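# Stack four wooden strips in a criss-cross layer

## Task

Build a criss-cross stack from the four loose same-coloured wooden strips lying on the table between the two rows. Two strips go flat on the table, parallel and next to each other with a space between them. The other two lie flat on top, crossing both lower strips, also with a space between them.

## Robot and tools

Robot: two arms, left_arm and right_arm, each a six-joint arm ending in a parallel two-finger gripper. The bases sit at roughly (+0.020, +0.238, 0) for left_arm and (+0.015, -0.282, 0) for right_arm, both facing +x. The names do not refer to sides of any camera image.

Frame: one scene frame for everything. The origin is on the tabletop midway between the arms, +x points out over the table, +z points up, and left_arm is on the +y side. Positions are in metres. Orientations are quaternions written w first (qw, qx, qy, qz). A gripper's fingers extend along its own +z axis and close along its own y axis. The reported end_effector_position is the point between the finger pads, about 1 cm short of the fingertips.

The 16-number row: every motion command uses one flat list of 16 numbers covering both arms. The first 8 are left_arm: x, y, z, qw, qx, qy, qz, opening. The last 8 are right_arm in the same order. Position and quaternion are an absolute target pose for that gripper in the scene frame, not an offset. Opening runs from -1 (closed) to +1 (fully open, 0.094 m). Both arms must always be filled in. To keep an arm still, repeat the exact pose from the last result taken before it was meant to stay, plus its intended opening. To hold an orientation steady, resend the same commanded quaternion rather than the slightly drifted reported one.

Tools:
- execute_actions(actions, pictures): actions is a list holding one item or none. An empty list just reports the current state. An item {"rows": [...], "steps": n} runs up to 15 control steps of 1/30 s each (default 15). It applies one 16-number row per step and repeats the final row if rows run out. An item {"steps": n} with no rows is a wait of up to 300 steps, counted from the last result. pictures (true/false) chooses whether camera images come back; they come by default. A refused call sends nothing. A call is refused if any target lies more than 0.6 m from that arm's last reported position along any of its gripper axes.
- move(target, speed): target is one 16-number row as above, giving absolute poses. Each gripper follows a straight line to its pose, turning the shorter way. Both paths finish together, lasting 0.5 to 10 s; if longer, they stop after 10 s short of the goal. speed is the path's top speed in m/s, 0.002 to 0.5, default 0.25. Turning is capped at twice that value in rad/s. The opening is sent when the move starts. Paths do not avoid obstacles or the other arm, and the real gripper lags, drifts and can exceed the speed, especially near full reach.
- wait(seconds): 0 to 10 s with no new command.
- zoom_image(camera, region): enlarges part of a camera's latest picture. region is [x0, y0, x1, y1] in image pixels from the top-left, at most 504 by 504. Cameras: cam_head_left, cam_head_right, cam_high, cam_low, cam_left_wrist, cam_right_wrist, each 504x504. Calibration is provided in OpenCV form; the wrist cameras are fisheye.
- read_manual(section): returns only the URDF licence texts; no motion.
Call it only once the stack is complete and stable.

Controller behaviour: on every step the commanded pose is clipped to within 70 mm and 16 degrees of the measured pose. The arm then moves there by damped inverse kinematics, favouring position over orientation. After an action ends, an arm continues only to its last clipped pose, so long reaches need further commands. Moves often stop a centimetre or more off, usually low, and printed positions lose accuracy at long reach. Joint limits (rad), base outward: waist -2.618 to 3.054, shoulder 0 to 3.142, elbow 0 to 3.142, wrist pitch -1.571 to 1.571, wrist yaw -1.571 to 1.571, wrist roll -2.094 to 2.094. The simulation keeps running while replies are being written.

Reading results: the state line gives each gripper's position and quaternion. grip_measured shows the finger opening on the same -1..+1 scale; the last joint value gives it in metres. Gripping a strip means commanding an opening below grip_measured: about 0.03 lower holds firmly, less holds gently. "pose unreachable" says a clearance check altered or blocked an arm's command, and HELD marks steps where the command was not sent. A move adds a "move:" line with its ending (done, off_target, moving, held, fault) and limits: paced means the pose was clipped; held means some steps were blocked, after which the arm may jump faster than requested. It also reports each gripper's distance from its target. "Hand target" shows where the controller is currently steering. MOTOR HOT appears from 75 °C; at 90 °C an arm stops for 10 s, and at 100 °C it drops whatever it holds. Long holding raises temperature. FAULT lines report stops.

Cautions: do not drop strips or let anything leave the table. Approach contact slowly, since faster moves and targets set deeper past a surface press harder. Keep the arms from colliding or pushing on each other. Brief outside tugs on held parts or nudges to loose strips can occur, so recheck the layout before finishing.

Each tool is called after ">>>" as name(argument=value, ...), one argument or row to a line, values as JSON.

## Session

>>> execute_actions(
  actions=[],
)

Scene clock: 0.00 s of 5550.00 s.
left_arm: end_effector_position=(+0.6201, +0.1327, +0.1961) grip_measured=+1.000 end_effector_quat_wxyz=(+0.336, -0.189, +0.890, -0.244) | right_arm: end_effector_position=(+0.4220, -0.1221, +0.1195) grip_measured=+1.000 end_effector_quat_wxyz=(+0.210, +0.595, +0.775, +0.019)
Joint positions: left_arm=[-0.1    2.211  2.09  -0.617  0.231 -0.631  0.094] | right_arm=[ 0.705  2.008  1.739 -1.095  0.374  1.792  0.094]
Joint velocities: left_arm=[-0.022 -0.002 -0.002 -0.081  0.037  0.051  0.   ] | right_arm=[-0.007  0.012 -0.002 -0.037  0.022  0.007  0.   ]
Hand target (left_arm): +0.621, +0.133, +0.211; +0.351, -0.184, +0.884, -0.247
Hand target (right_arm): +0.421, -0.125, +0.121; +0.213, +0.594, +0.776, +0.013
camera_calibration (this result's frames):
cam_left_wrist: T_world_to_cam=[[0.221263, -0.744528, 0.629858, -0.162993], [-0.963601, -0.266288, 0.0237373, 0.662889], [0.15005, -0.612184, -0.776348, 0.252318], [0, 0, 0, 1]] pos_world=[0.636965, 0.209631, 0.282814]
cam_right_wrist: T_world_to_cam=[[-0.940702, -0.15592, -0.30128, 0.412604], [-0.281076, 0.855499, 0.434877, 0.197205], [0.189939, 0.493772, -0.848595, 0.199682], [0, 0, 0, 1]] pos_world=[0.40564, -0.202973, 0.207998]

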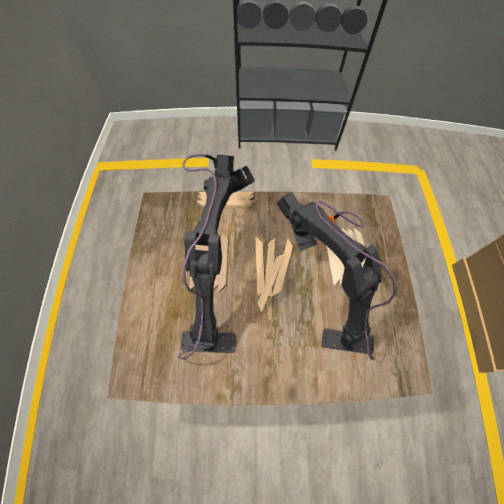

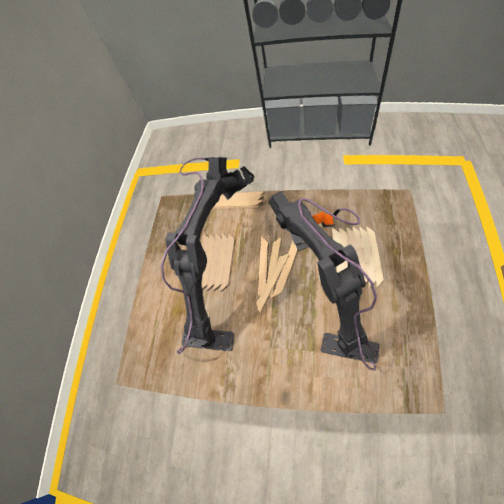

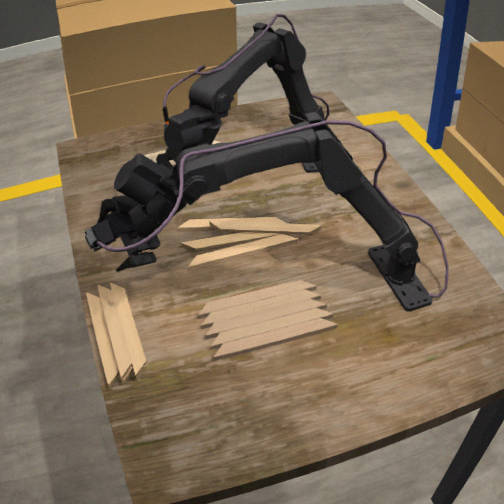

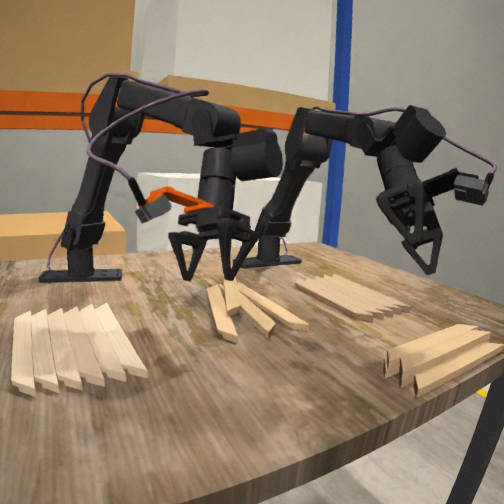

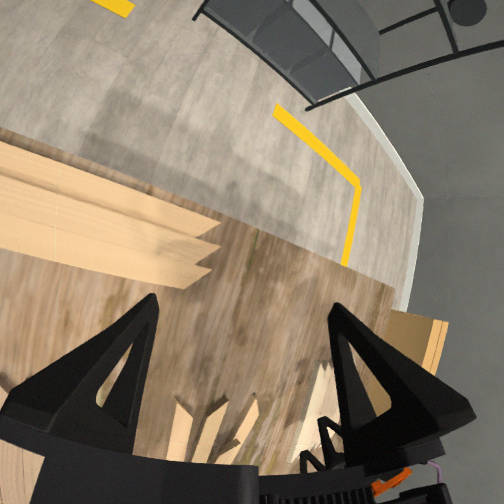

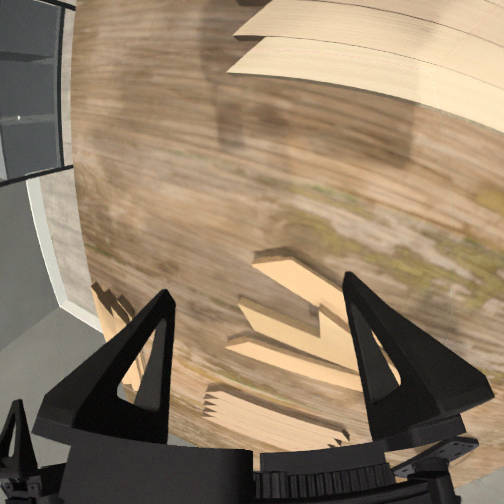

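>>> zoom_image(
  camera="cam_head_left",
  region=[220, 220, 320, 320],
)

>>> move(
  target=[0.2, 0.16, 0.14, 0, 0, 1, 0, 0.0, 0.22, -0.18, 0.14, 0, 0, 1, 0, 0.0],
  speed=0.3,
)

Region (220, 220, 320, 320) of cam_head_left's 504x504 image, scaled by 5.040, with more detail than that image has.

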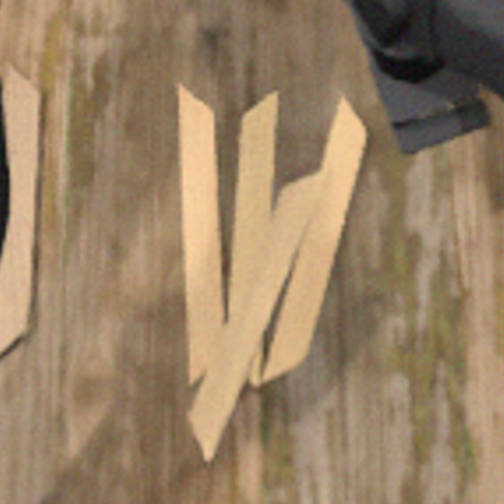

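Scene clock: 5.23 s of 5550.00 s.
left_arm: end_effector_position=(+0.2078, +0.1470, +0.1282) grip_measured=+0.002 end_effector_quat_wxyz=(-0.009, +0.001, +1.000, -0.013) | right_arm: end_effector_position=(+0.2283, -0.1713, +0.1399) grip_measured=+0.002 end_effector_quat_wxyz=(+0.008, +0.002, +1.000, -0.001)
Joint positions: left_arm=[-0.42   1.336  1.101 -1.342  0.031 -0.428  0.047] | right_arm=[ 0.665  1.437  1.229 -1.348  0.01   0.487  0.047]
Joint velocities: left_arm=[ 0.007  0.007  0.007  0.007  0.037 -0.022  0.001] | right_arm=[ 0.002  0.007  0.002  0.007  0.022  0.037 -0.001]
Hand target (left_arm): +0.203, +0.150, +0.130; -0.003, +0.001, +1.000, -0.009
Hand target (right_arm): +0.219, -0.176, +0.138; -0.002, +0.001, +1.000, -0.003
Off the commanded pose (left_arm): 0.019 m, 2 deg.
Off the commanded pose (right_arm): 0.012 m, 1 deg.
move: off_target (left_arm, right_arm)
camera_calibration (this result's frames):
cam_left_wrist: T_world_to_cam=[[0.101004, -0.993315, 0.0558815, 0.116834], [-0.786369, -0.0453008, 0.616094, 0.125796], [-0.609444, -0.106171, -0.785688, 0.354905], [0, 0, 0, 1]] pos_world=[0.303416, 0.159433, 0.194814]
cam_right_wrist: T_world_to_cam=[[-0.142145, -0.989684, 0.0179026, -0.14086], [-0.732506, 0.117337, 0.670572, 0.11963], [-0.665755, 0.0822046, -0.741628, 0.387958], [0, 0, 0, 1]] pos_world=[0.325892, -0.185335, 0.210022]

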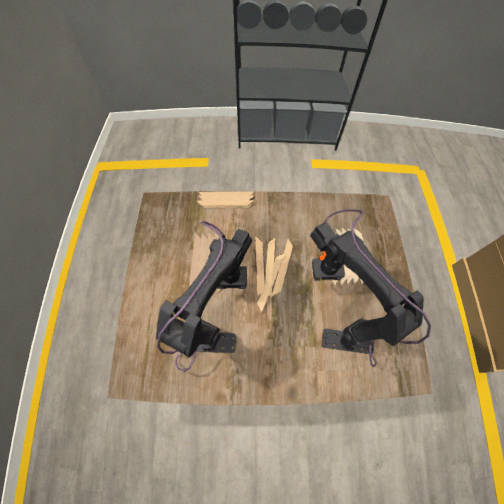

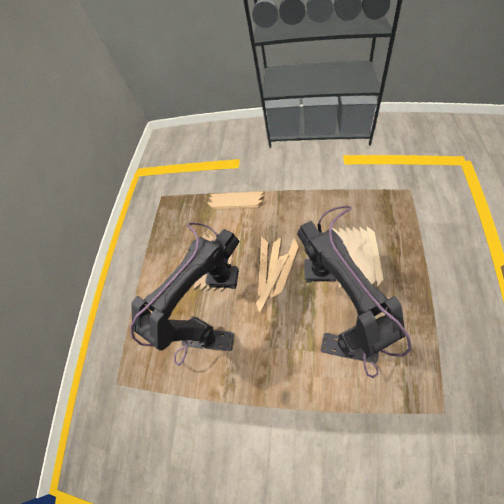

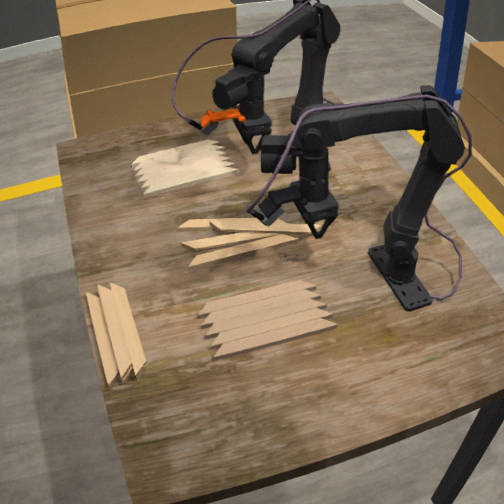

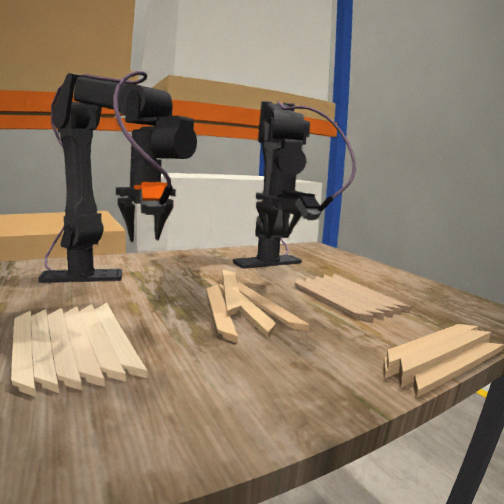

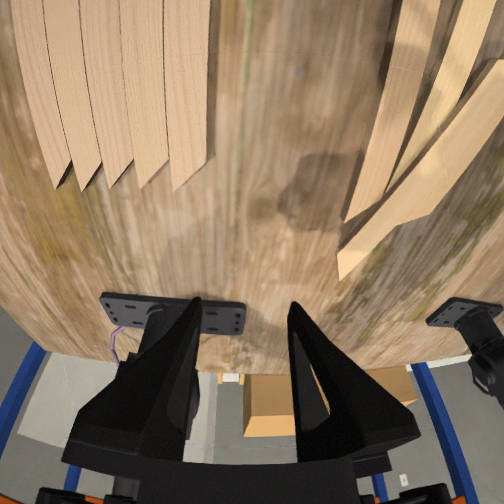

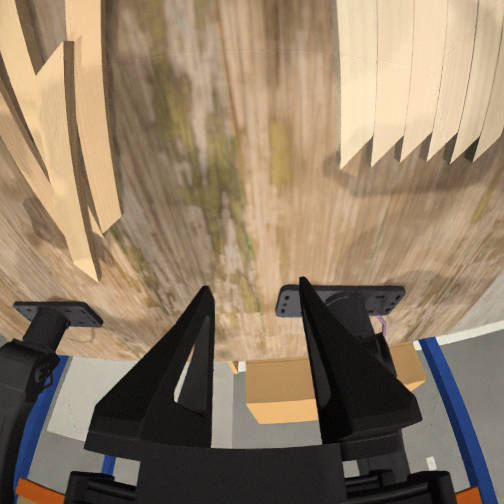

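>>> move(
  target=[0.19, 0.03, 0.065, 0, 0.191, 0.982, 0, 0.0, 0.39, -0.068, 0.08, 0, 0.15, 0.989, 0, 0.0],
  speed=0.2,
)

Scene clock: 33.03 s of 5550.00 s.
left_arm: end_effector_position=(+0.1856, +0.0308, +0.0642) grip_measured=+0.002 end_effector_quat_wxyz=(-0.015, +0.191, +0.982, -0.007) | right_arm: end_effector_position=(+0.3920, -0.0759, +0.0790) grip_measured=+0.002 end_effector_quat_wxyz=(+0.002, +0.151, +0.989, -0.002)
Joint positions: left_arm=[-0.871  1.598  1.077 -1.064  0.03  -0.495  0.047] | right_arm=[ 0.683  2.209  1.955 -1.316  0.005  0.803  0.047]
Joint velocities: left_arm=[ 0.027  0.007 -0.002 -0.037  0.066  0.037  0.   ] | right_arm=[ 0.002  0.012  0.002 -0.066  0.081  0.066 -0.001]
Hand target (left_arm): +0.191, +0.026, +0.066; -0.004, +0.191, +0.981, -0.008
Hand target (right_arm): +0.392, -0.071, +0.082; +0.000, +0.150, +0.989, +0.000
Off the commanded pose (left_arm): 0.005 m, 2 deg.
Off the commanded pose (right_arm): 0.008 m, 0 deg.
After step 90, 23.13 s passed at rest.
move: done
camera_calibration (this result's frames):
cam_left_wrist: T_world_to_cam=[[-0.276942, -0.959656, 0.0486249, 0.076802], [-0.743296, 0.246024, 0.622079, 0.125182], [-0.608945, 0.136137, -0.781443, 0.270938], [0, 0, 0, 1]] pos_world=[0.279303, 0.00602093, 0.130116]
cam_right_wrist: T_world_to_cam=[[-0.42612, -0.904442, 0.020174, 0.0955209], [-0.65746, 0.32492, 0.679833, 0.254781], [-0.621424, 0.276427, -0.733089, 0.440598], [0, 0, 0, 1]] pos_world=[0.48201, -0.118183, 0.147862]

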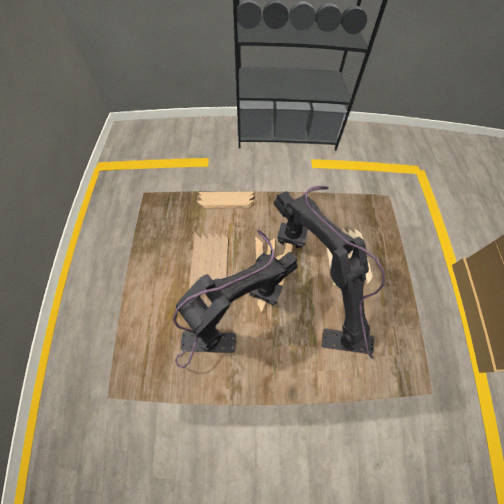

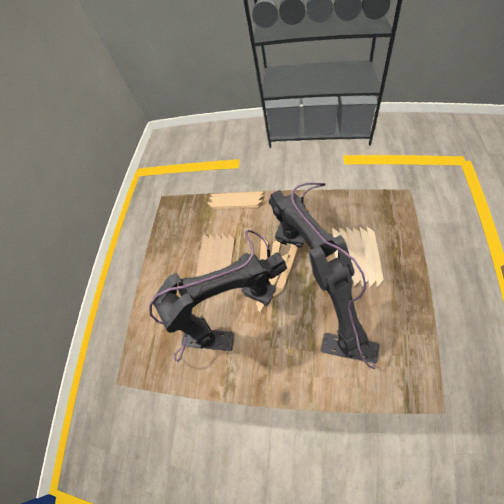

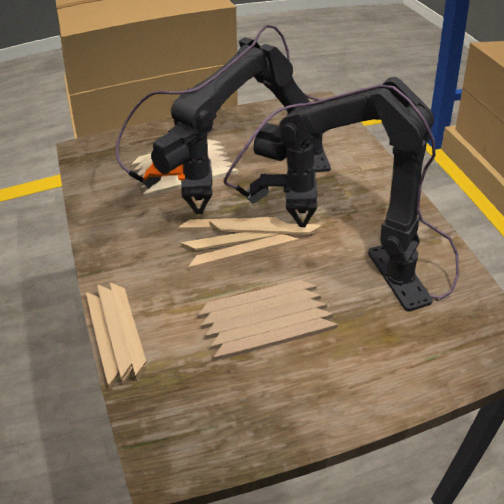

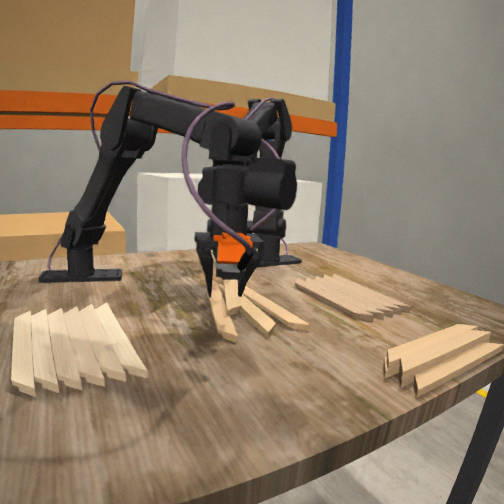

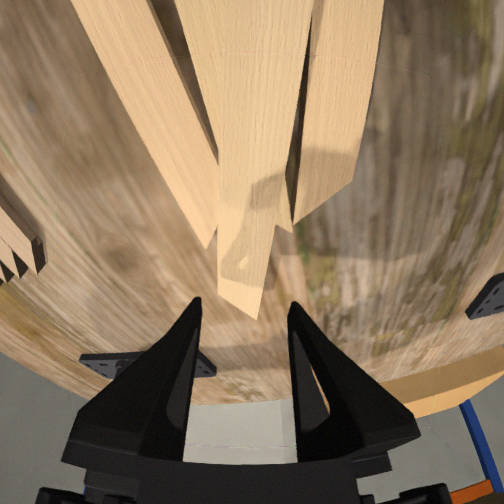

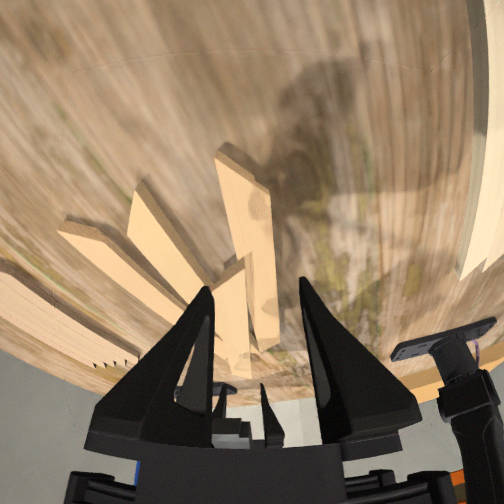

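>>> move(
  target=[0.188, 0.03, 0.018, 0, 0.191, 0.982, 0, 0.0, 0.39, -0.068, 0.08, 0, 0.15, 0.989, 0, 0.0],
  speed=0.07,
)

Scene clock: 38.13 s of 5550.00 s.
left_arm: end_effector_position=(+0.1882, +0.0292, +0.0248) grip_measured=+0.002 end_effector_quat_wxyz=(-0.005, +0.189, +0.982, -0.005) | right_arm: end_effector_position=(+0.3898, -0.0728, +0.0790) grip_measured=+0.002 end_effector_quat_wxyz=(+0.001, +0.150, +0.989, -0.002)
Joint positions: left_arm=[-0.877  1.652  0.967 -0.887  0.015 -0.505  0.047] | right_arm=[ 0.692  2.209  1.955 -1.318  0.004  0.811  0.047]
Joint velocities: left_arm=[-0.002  0.002 -0.007 -0.007  0.007 -0.037  0.001] | right_arm=[ 0.017 -0.007  0.007 -0.037  0.037 -0.007 -0.   ]
Hand target (left_arm): +0.189, +0.029, +0.018; -0.000, +0.191, +0.982, -0.000
Hand target (right_arm): +0.390, -0.068, +0.080; +0.000, +0.150, +0.989, +0.000
Off the commanded pose (left_arm): 0.007 m, 1 deg.
Off the commanded pose (right_arm): 0.005 m, 0 deg.
After step 90, 1.10 s passed at rest.
move: done
camera_calibration (this result's frames):
cam_left_wrist: T_world_to_cam=[[-0.274312, -0.960669, 0.0432184, 0.077591], [-0.756455, 0.243312, 0.607104, 0.154922], [-0.593741, 0.133843, -0.793447, 0.239425], [0, 0, 0, 1]] pos_world=[0.280632, 0.00479942, 0.0925635]
cam_right_wrist: T_world_to_cam=[[-0.425729, -0.904606, 0.0210208, 0.0971338], [-0.656091, 0.324604, 0.681306, 0.251617], [-0.623137, 0.27626, -0.731697, 0.438883], [0, 0, 0, 1]] pos_world=[0.47992, -0.115054, 0.147659]

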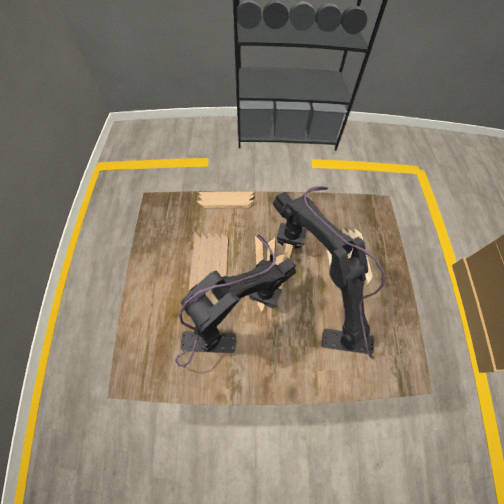

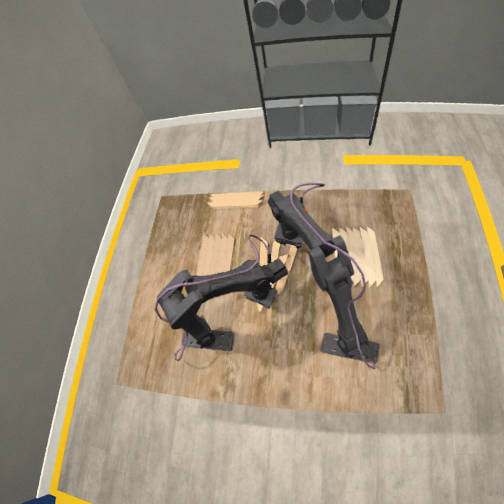

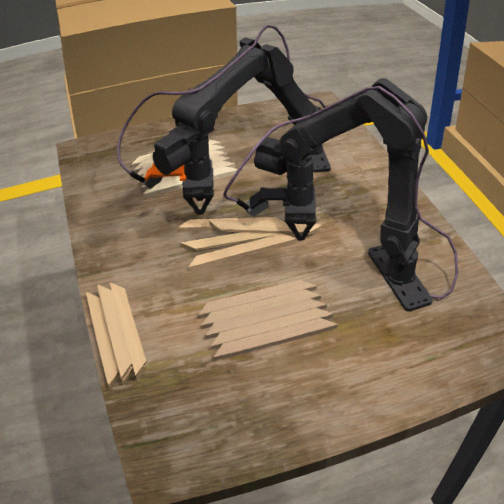

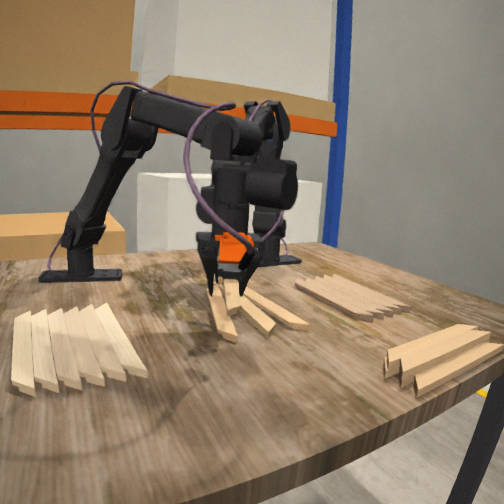

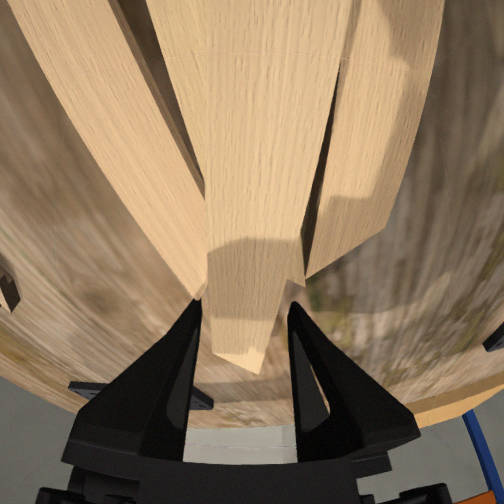

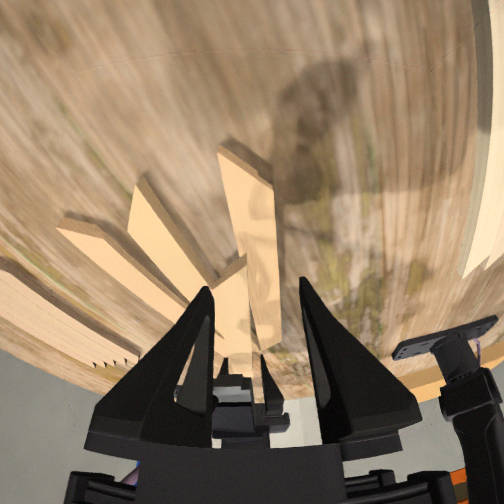

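>>> move(
  target=[0.188, 0.029, 0.022, 0, 0.191, 0.982, 0, -0.5, 0.39, -0.068, 0.08, 0, 0.15, 0.989, 0, 0.0],
  speed=0.05,
)

>>> move(
  target=[0.185, 0.032, 0.06, 0, 0.191, 0.982, 0, -0.5, 0.39, -0.068, 0.08, 0, 0.15, 0.989, 0, 0.0],
  speed=0.06,
)

Scene clock: 42.43 s of 5550.00 s.
left_arm: end_effector_position=(+0.1881, +0.0296, +0.0248) grip_measured=-0.430 end_effector_quat_wxyz=(-0.006, +0.188, +0.982, -0.004) | right_arm: end_effector_position=(+0.3898, -0.0728, +0.0790) grip_measured=+0.002 end_effector_quat_wxyz=(+0.001, +0.151, +0.989, -0.002)
Joint positions: left_arm=[-0.877  1.652  0.967 -0.889  0.014 -0.507  0.027] | right_arm=[ 0.692  2.209  1.955 -1.318  0.004  0.811  0.047]
Joint velocities: left_arm=[-0.022  0.027  0.002  0.051 -0.007  0.022 -0.   ] | right_arm=[ 0.002 -0.012 -0.017  0.007 -0.007 -0.139 -0.   ]
Hand target (left_arm): +0.188, +0.029, +0.022; -0.000, +0.191, +0.982, -0.000
Hand target (right_arm): +0.390, -0.068, +0.080; +0.000, +0.150, +0.989, +0.000
Off the commanded pose (left_arm): 0.003 m, 1 deg.
Off the commanded pose (right_arm): 0.005 m, 0 deg.
After step 90, 0.60 s passed at rest.
move: done
camera_calibration (this result's frames):
cam_left_wrist: T_world_to_cam=[[-0.273198, -0.961053, 0.0417105, 0.0777582], [-0.756499, 0.241428, 0.6078, 0.154775], [-0.594199, 0.134496, -0.792994, 0.239349], [0, 0, 0, 1]] pos_world=[0.280551, 0.0051712, 0.0924862]
cam_right_wrist: T_world_to_cam=[[-0.426419, -0.904281, 0.0210189, 0.0974266], [-0.655845, 0.325104, 0.681304, 0.251558], [-0.622924, 0.276736, -0.731699, 0.438834], [0, 0, 0, 1]] pos_world=[0.479888, -0.115123, 0.14766]

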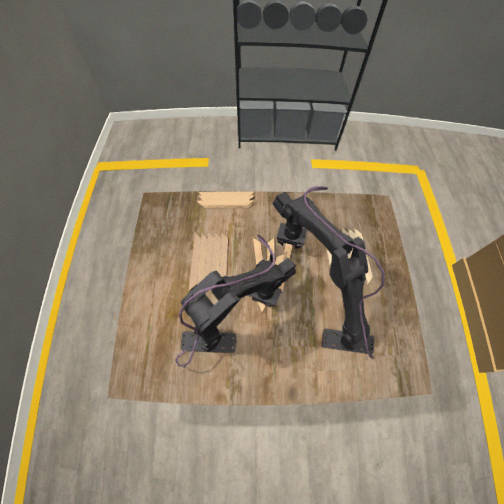

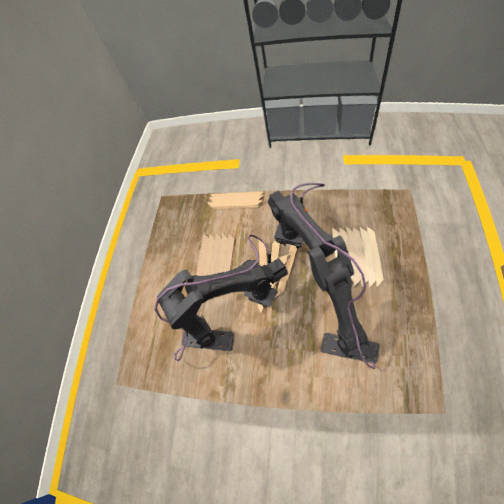

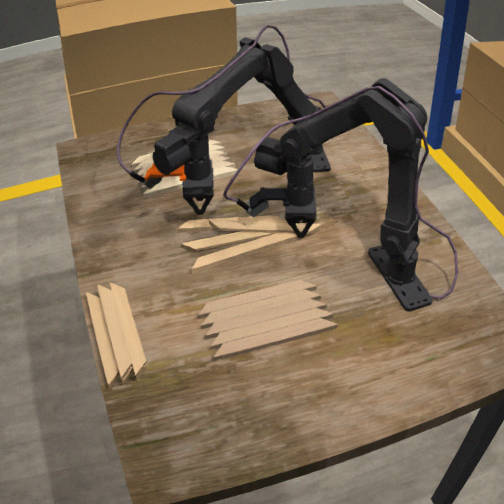

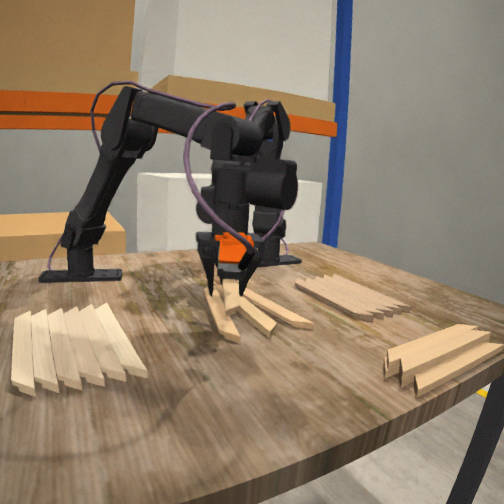

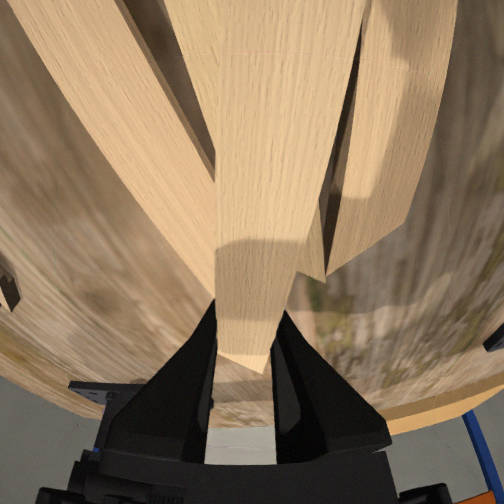

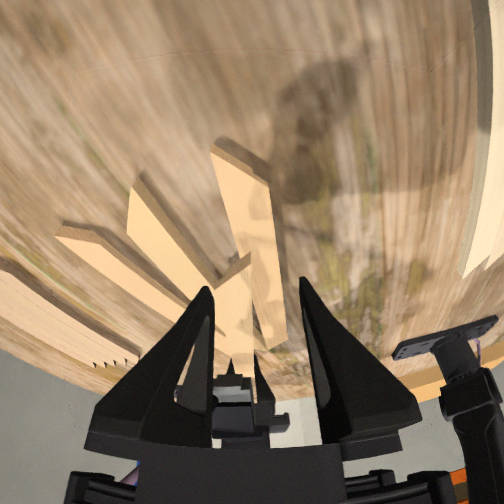

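Scene clock: 43.57 s of 5550.00 s.
left_arm: end_effector_position=(+0.1757, +0.0429, +0.0436) grip_measured=-0.430 end_effector_quat_wxyz=(-0.029, +0.189, +0.981, +0.015) | right_arm: end_effector_position=(+0.3898, -0.0728, +0.0790) grip_measured=+0.002 end_effector_quat_wxyz=(+0.001, +0.151, +0.989, -0.002)
Joint positions: left_arm=[-0.882  1.612  1.003 -1.026  0.014 -0.509  0.027] | right_arm=[ 0.692  2.209  1.955 -1.318  0.004  0.811  0.047]
Joint velocities: left_arm=[ 0.002  0.002 -0.012 -0.007 -0.037 -0.037  0.001] | right_arm=[-0.002 -0.002 -0.007 -0.066 -0.051  0.081  0.   ]
Hand target (left_arm): +0.184, +0.033, +0.060; -0.000, +0.191, +0.982, -0.001
Hand target (right_arm): +0.390, -0.068, +0.080; +0.000, +0.150, +0.989, +0.000
Off the commanded pose (left_arm): 0.022 m, 4 deg.
Off the commanded pose (right_arm): 0.005 m, 0 deg.
move: off_target (left_arm)
camera_calibration (this result's frames):
cam_left_wrist: T_world_to_cam=[[-0.27486, -0.961463, 0.00633701, 0.0882368], [-0.731931, 0.213507, 0.647064, 0.125962], [-0.623481, 0.173214, -0.76241, 0.247207], [0, 0, 0, 1]] pos_world=[0.270578, 0.0151229, 0.106408]
cam_right_wrist: T_world_to_cam=[[-0.426419, -0.904281, 0.0210189, 0.0974266], [-0.655845, 0.325104, 0.681304, 0.251558], [-0.622924, 0.276736, -0.731699, 0.438834], [0, 0, 0, 1]] pos_world=[0.479888, -0.115123, 0.14766]

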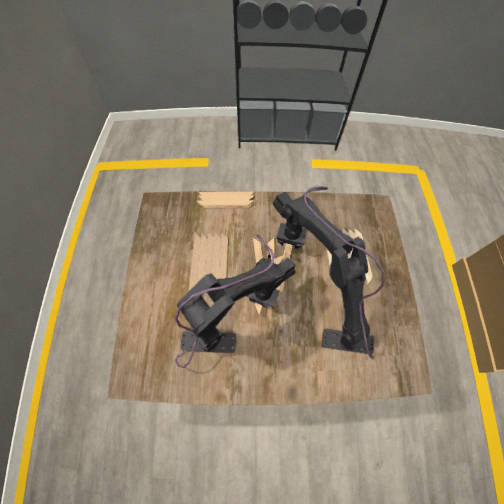

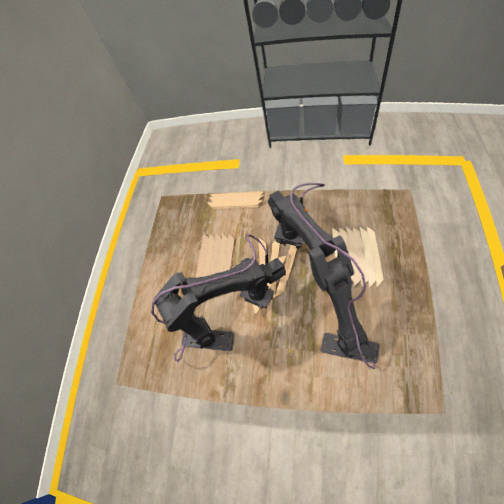

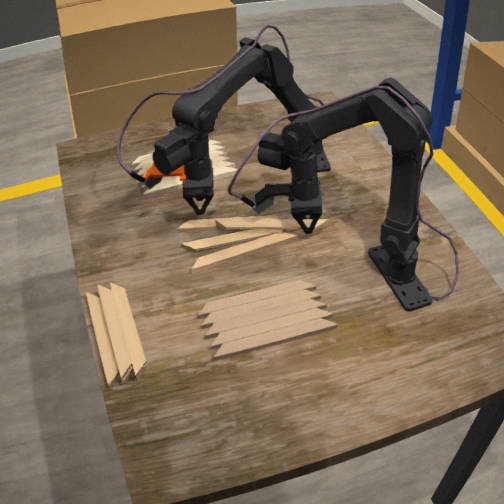

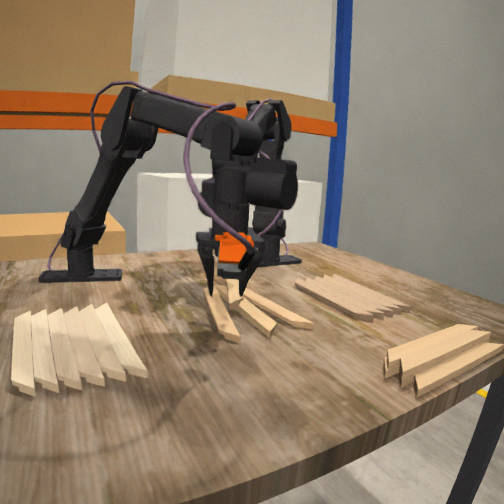

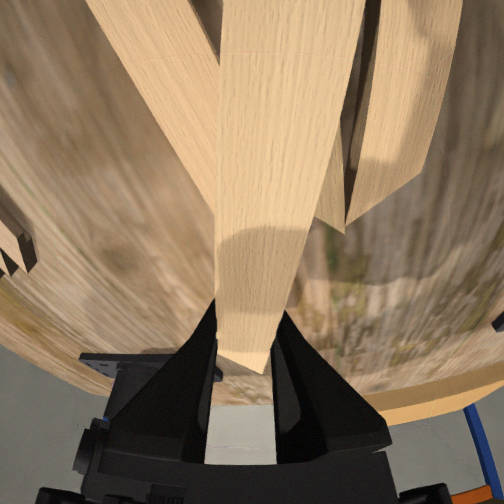

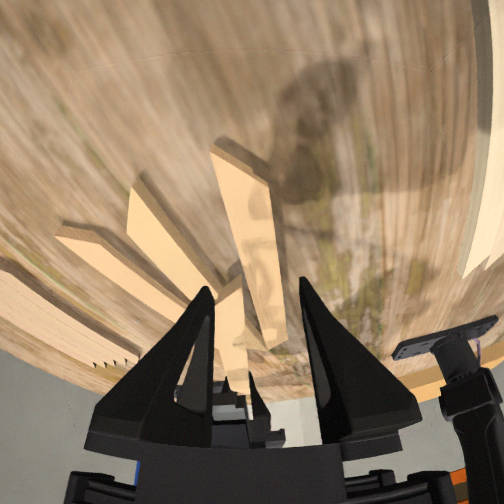

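>>> move(
  target=[0.13, 0.13, 0.1, 0, 0.707, 0.707, 0, -0.5, 0.39, -0.074, 0.04, 0, 0.113, 0.994, 0, 0.0],
  speed=0.2,
)

>>> move(
  target=[0.13, 0.13, 0.1, 0, 0.707, 0.707, 0, -0.5, 0.39, -0.074, 0.01, 0, 0.113, 0.994, 0, 0.0],
  speed=0.05,
)

Scene clock: 55.67 s of 5550.00 s.
left_arm: end_effector_position=(+0.1307, +0.1272, +0.0993) grip_measured=-0.430 end_effector_quat_wxyz=(-0.005, +0.707, +0.707, +0.004) | right_arm: end_effector_position=(+0.3940, -0.0704, +0.0522) grip_measured=+0.002 end_effector_quat_wxyz=(+0.012, +0.114, +0.993, +0.006)
Joint positions: left_arm=[-0.792  1.133  0.853 -1.302 -0.008  0.771  0.027] | right_arm=[ 0.692  2.209  1.848 -1.185  0.004  0.737  0.047]
Joint velocities: left_arm=[ 0.007 -0.007 -0.012  0.007  0.037  0.037 -0.   ] | right_arm=[ 0.022 -0.002  0.002  0.007 -0.051 -0.051 -0.001]
Hand target (left_arm): +0.128, +0.131, +0.100; -0.000, +0.707, +0.707, +0.003
Hand target (right_arm): +0.390, -0.074, +0.040; -0.000, +0.113, +0.994, -0.000
Off the commanded pose (left_arm): 0.003 m, 1 deg.
Off the commanded pose (right_arm): 0.013 m, 2 deg.
After step 90, 5.57 s passed at rest.
move: off_target (right_arm)
camera_calibration (this result's frames):
cam_left_wrist: T_world_to_cam=[[-0.994314, -0.101487, 0.0322567, 0.138652], [-0.0607792, 0.789568, 0.610646, -0.118365], [-0.0874416, 0.605213, -0.791246, 0.124931], [0, 0, 0, 1]] pos_world=[0.141594, 0.0319189, 0.166658]
cam_right_wrist: T_world_to_cam=[[-0.358285, -0.933612, 0.000698212, 0.074079], [-0.693763, 0.26674, 0.668987, 0.283293], [-0.62476, 0.239203, -0.743274, 0.419899], [0, 0, 0, 1]] pos_world=[0.485416, -0.106846, 0.122529]

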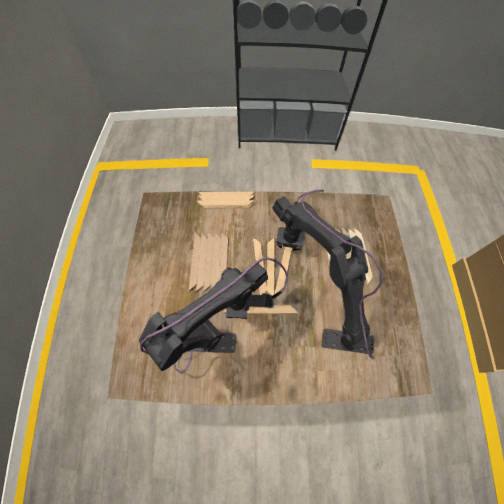

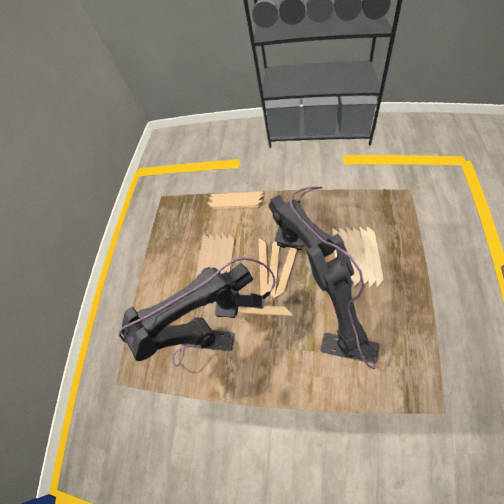

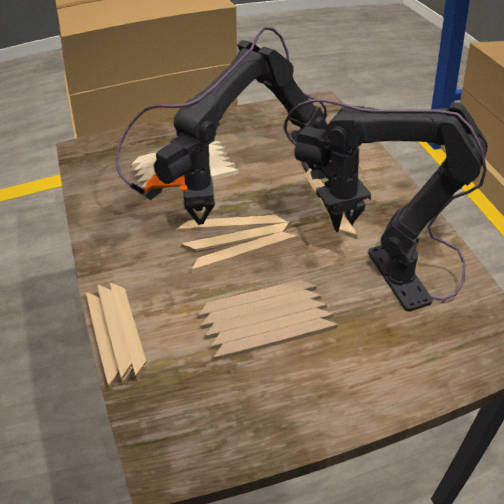

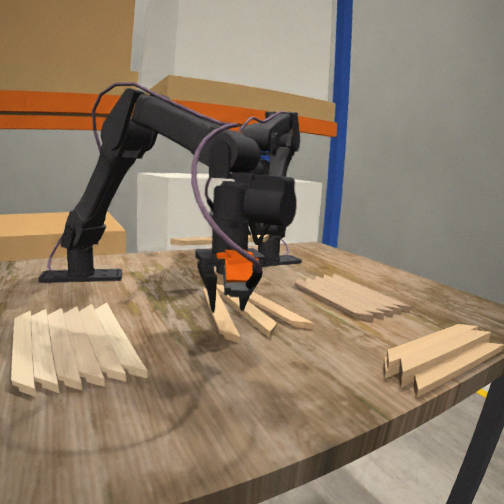

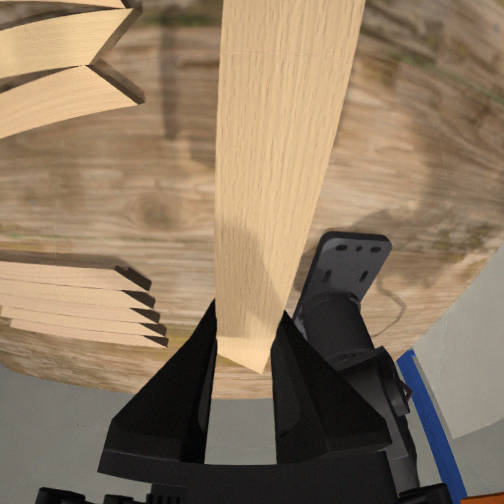

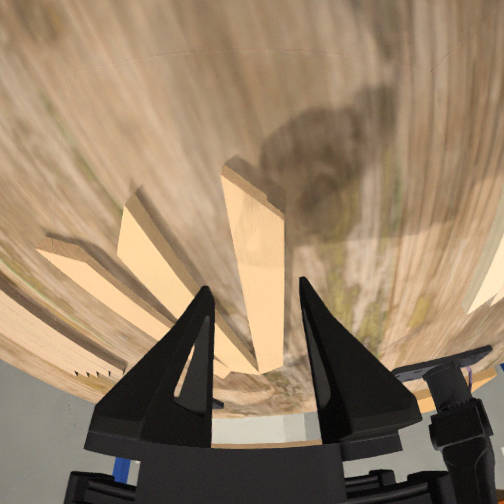

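Scene clock: 56.90 s of 5550.00 s.
left_arm: end_effector_position=(+0.1318, +0.1282, +0.0993) grip_measured=-0.430 end_effector_quat_wxyz=(-0.005, +0.708, +0.706, +0.004) | right_arm: end_effector_position=(+0.3938, -0.0705, +0.0211) grip_measured=+0.002 end_effector_quat_wxyz=(+0.010, +0.114, +0.993, +0.005)
Joint positions: left_arm=[-0.782  1.133  0.853 -1.302 -0.008  0.782  0.027] | right_arm=[ 0.692  2.236  1.768 -1.082  0.004  0.737  0.047]
Joint velocities: left_arm=[-0.012 -0.007  0.017 -0.037 -0.022  0.022 -0.001] | right_arm=[-0.002  0.002  0.012  0.007  0.022 -0.022  0.001]
Hand target (left_arm): +0.130, +0.130, +0.100; -0.000, +0.707, +0.707, +0.001
Hand target (right_arm): +0.390, -0.074, +0.010; +0.000, +0.113, +0.994, -0.000
Off the commanded pose (left_arm): 0.003 m, 1 deg.
Off the commanded pose (right_arm): 0.012 m, 1 deg.
move: off_target (right_arm)
camera_calibration (this result's frames):
cam_left_wrist: T_world_to_cam=[[-0.9945, -0.0995909, 0.0324126, 0.139574], [-0.0591794, 0.789694, 0.610639, -0.119369], [-0.0864102, 0.605363, -0.791245, 0.124223], [0, 0, 0, 1]] pos_world=[0.142477, 0.0329657, 0.166659]
cam_right_wrist: T_world_to_cam=[[-0.358274, -0.933606, 0.00450489, 0.073836], [-0.69086, 0.268359, 0.671339, 0.302892], [-0.627975, 0.237411, -0.741137, 0.397794], [0, 0, 0, 1]] pos_world=[0.485514, -0.106791, 0.0911442]

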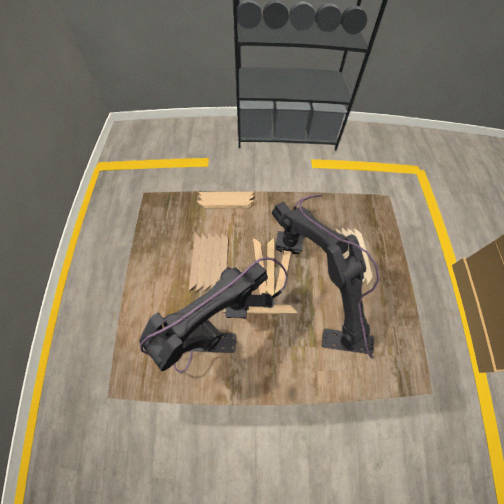

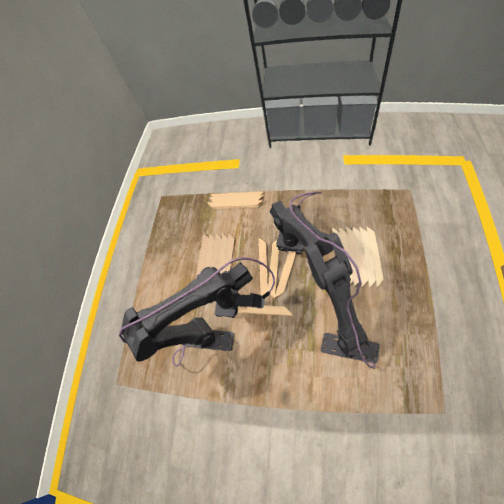

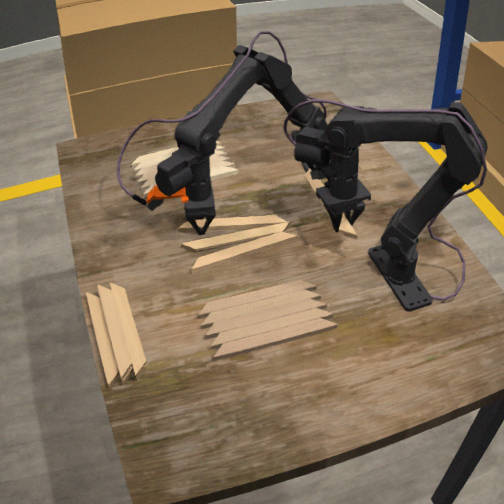

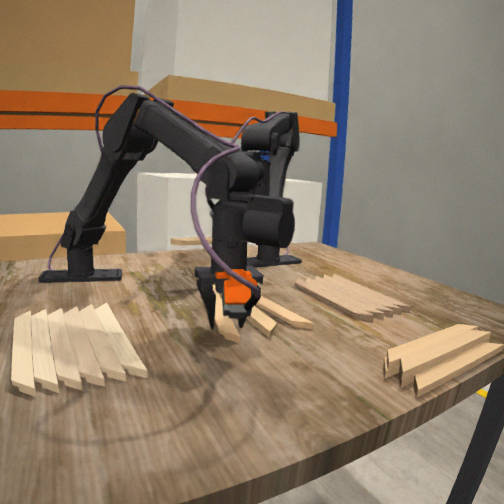

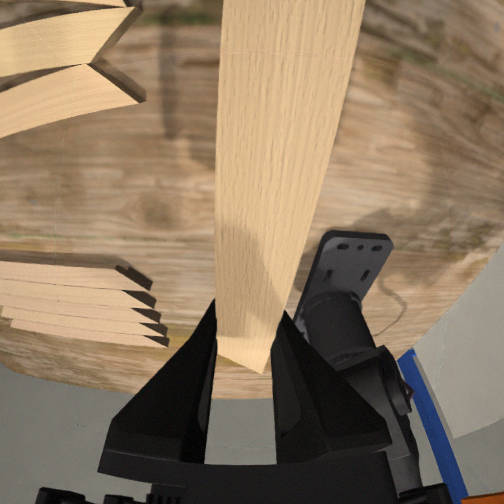

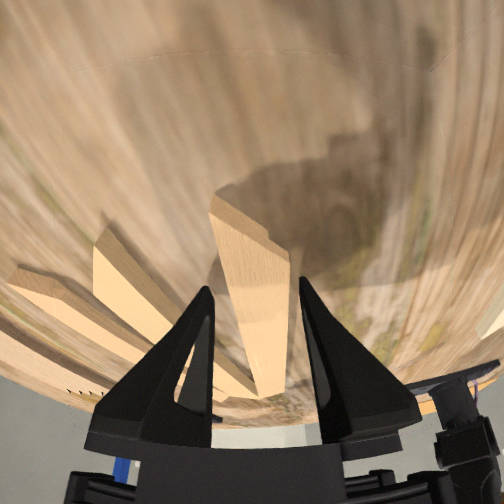

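>>> move(
  target=[0.13,0.13,0.10,0,0.707,0.707,0,-0.5, 0.394,-0.0705,0.012,0,0.113,0.994,0,-0.52],
  speed=0.1,
)

Scene clock: 68.73 s of 5550.00 s.
left_arm: end_effector_position=(+0.1318, +0.1282, +0.0993) grip_measured=-0.430 end_effector_quat_wxyz=(-0.005, +0.708, +0.706, +0.004) | right_arm: end_effector_position=(+0.3942, -0.0702, +0.0208) grip_measured=-0.473 end_effector_quat_wxyz=(+0.010, +0.114, +0.993, +0.005)
Joint positions: left_arm=[-0.782  1.133  0.853 -1.302 -0.008  0.783  0.027] | right_arm=[ 0.692  2.236  1.768 -1.08   0.003  0.737  0.025]
Joint velocities: left_arm=[-0.012  0.007  0.007 -0.037  0.037 -0.066 -0.002] | right_arm=[-0.002 -0.007 -0.007 -0.022  0.051  0.037  0.   ]
Hand target (left_arm): +0.130, +0.130, +0.100; -0.000, +0.707, +0.707, +0.000
Hand target (right_arm): +0.394, -0.071, +0.012; +0.000, +0.113, +0.994, +0.000
Off the commanded pose (left_arm): 0.003 m, 1 deg.
Off the commanded pose (right_arm): 0.009 m, 1 deg.
After step 90, 8.13 s passed at rest.
move: done
camera_calibration (this result's frames):
cam_left_wrist: T_world_to_cam=[[-0.994538, -0.0992115, 0.0324178, 0.13953], [-0.058875, 0.789717, 0.610639, -0.119412], [-0.0861833, 0.605395, -0.791245, 0.124189], [0, 0, 0, 1]] pos_world=[0.142441, 0.0329616, 0.166659]
cam_right_wrist: T_world_to_cam=[[-0.35827, -0.933613, 0.00308918, 0.074288], [-0.691632, 0.267631, 0.670835, 0.303555], [-0.627127, 0.238204, -0.741601, 0.397479], [0, 0, 0, 1]] pos_world=[0.485833, -0.106565, 0.0909062]

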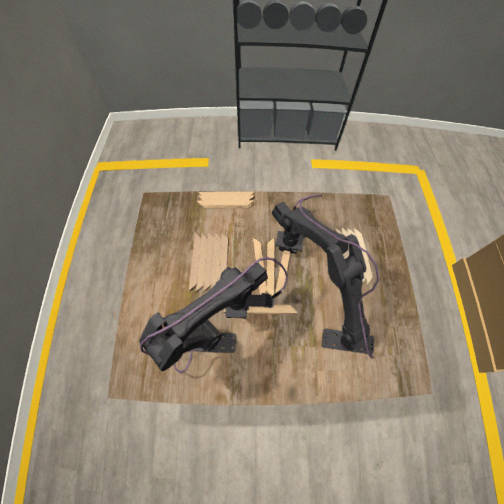

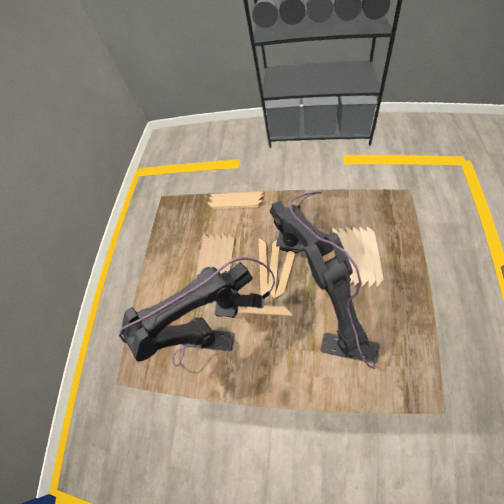

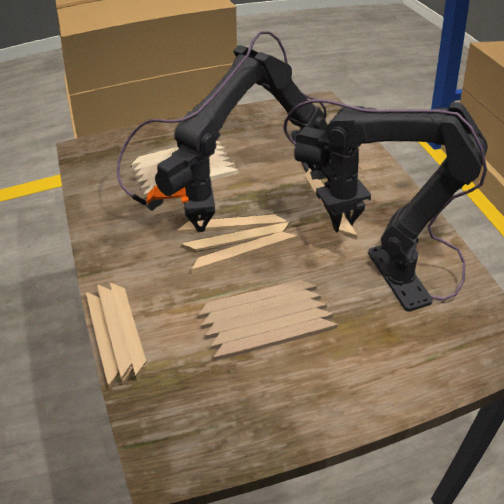

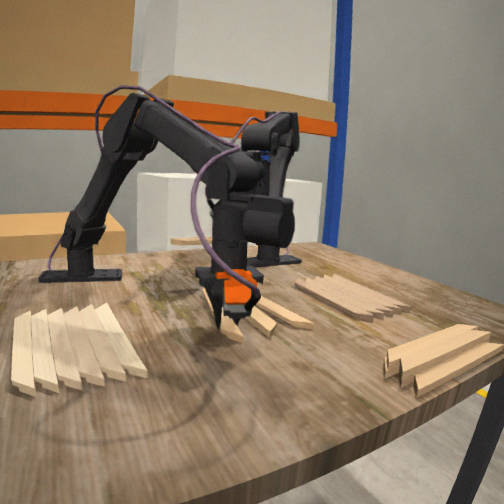

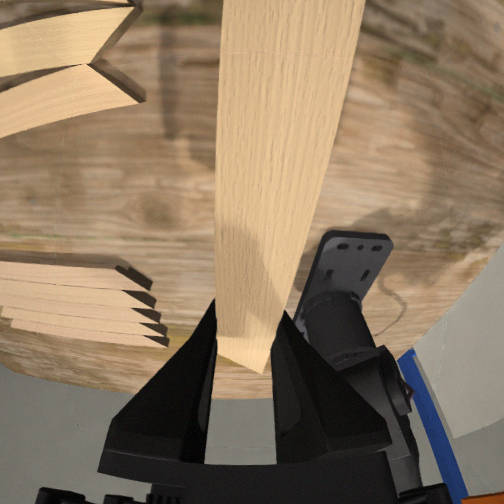

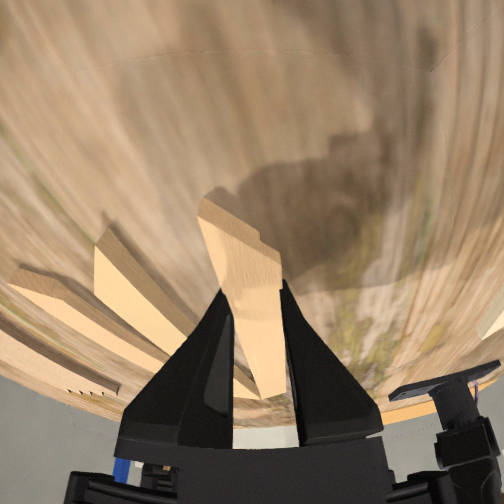

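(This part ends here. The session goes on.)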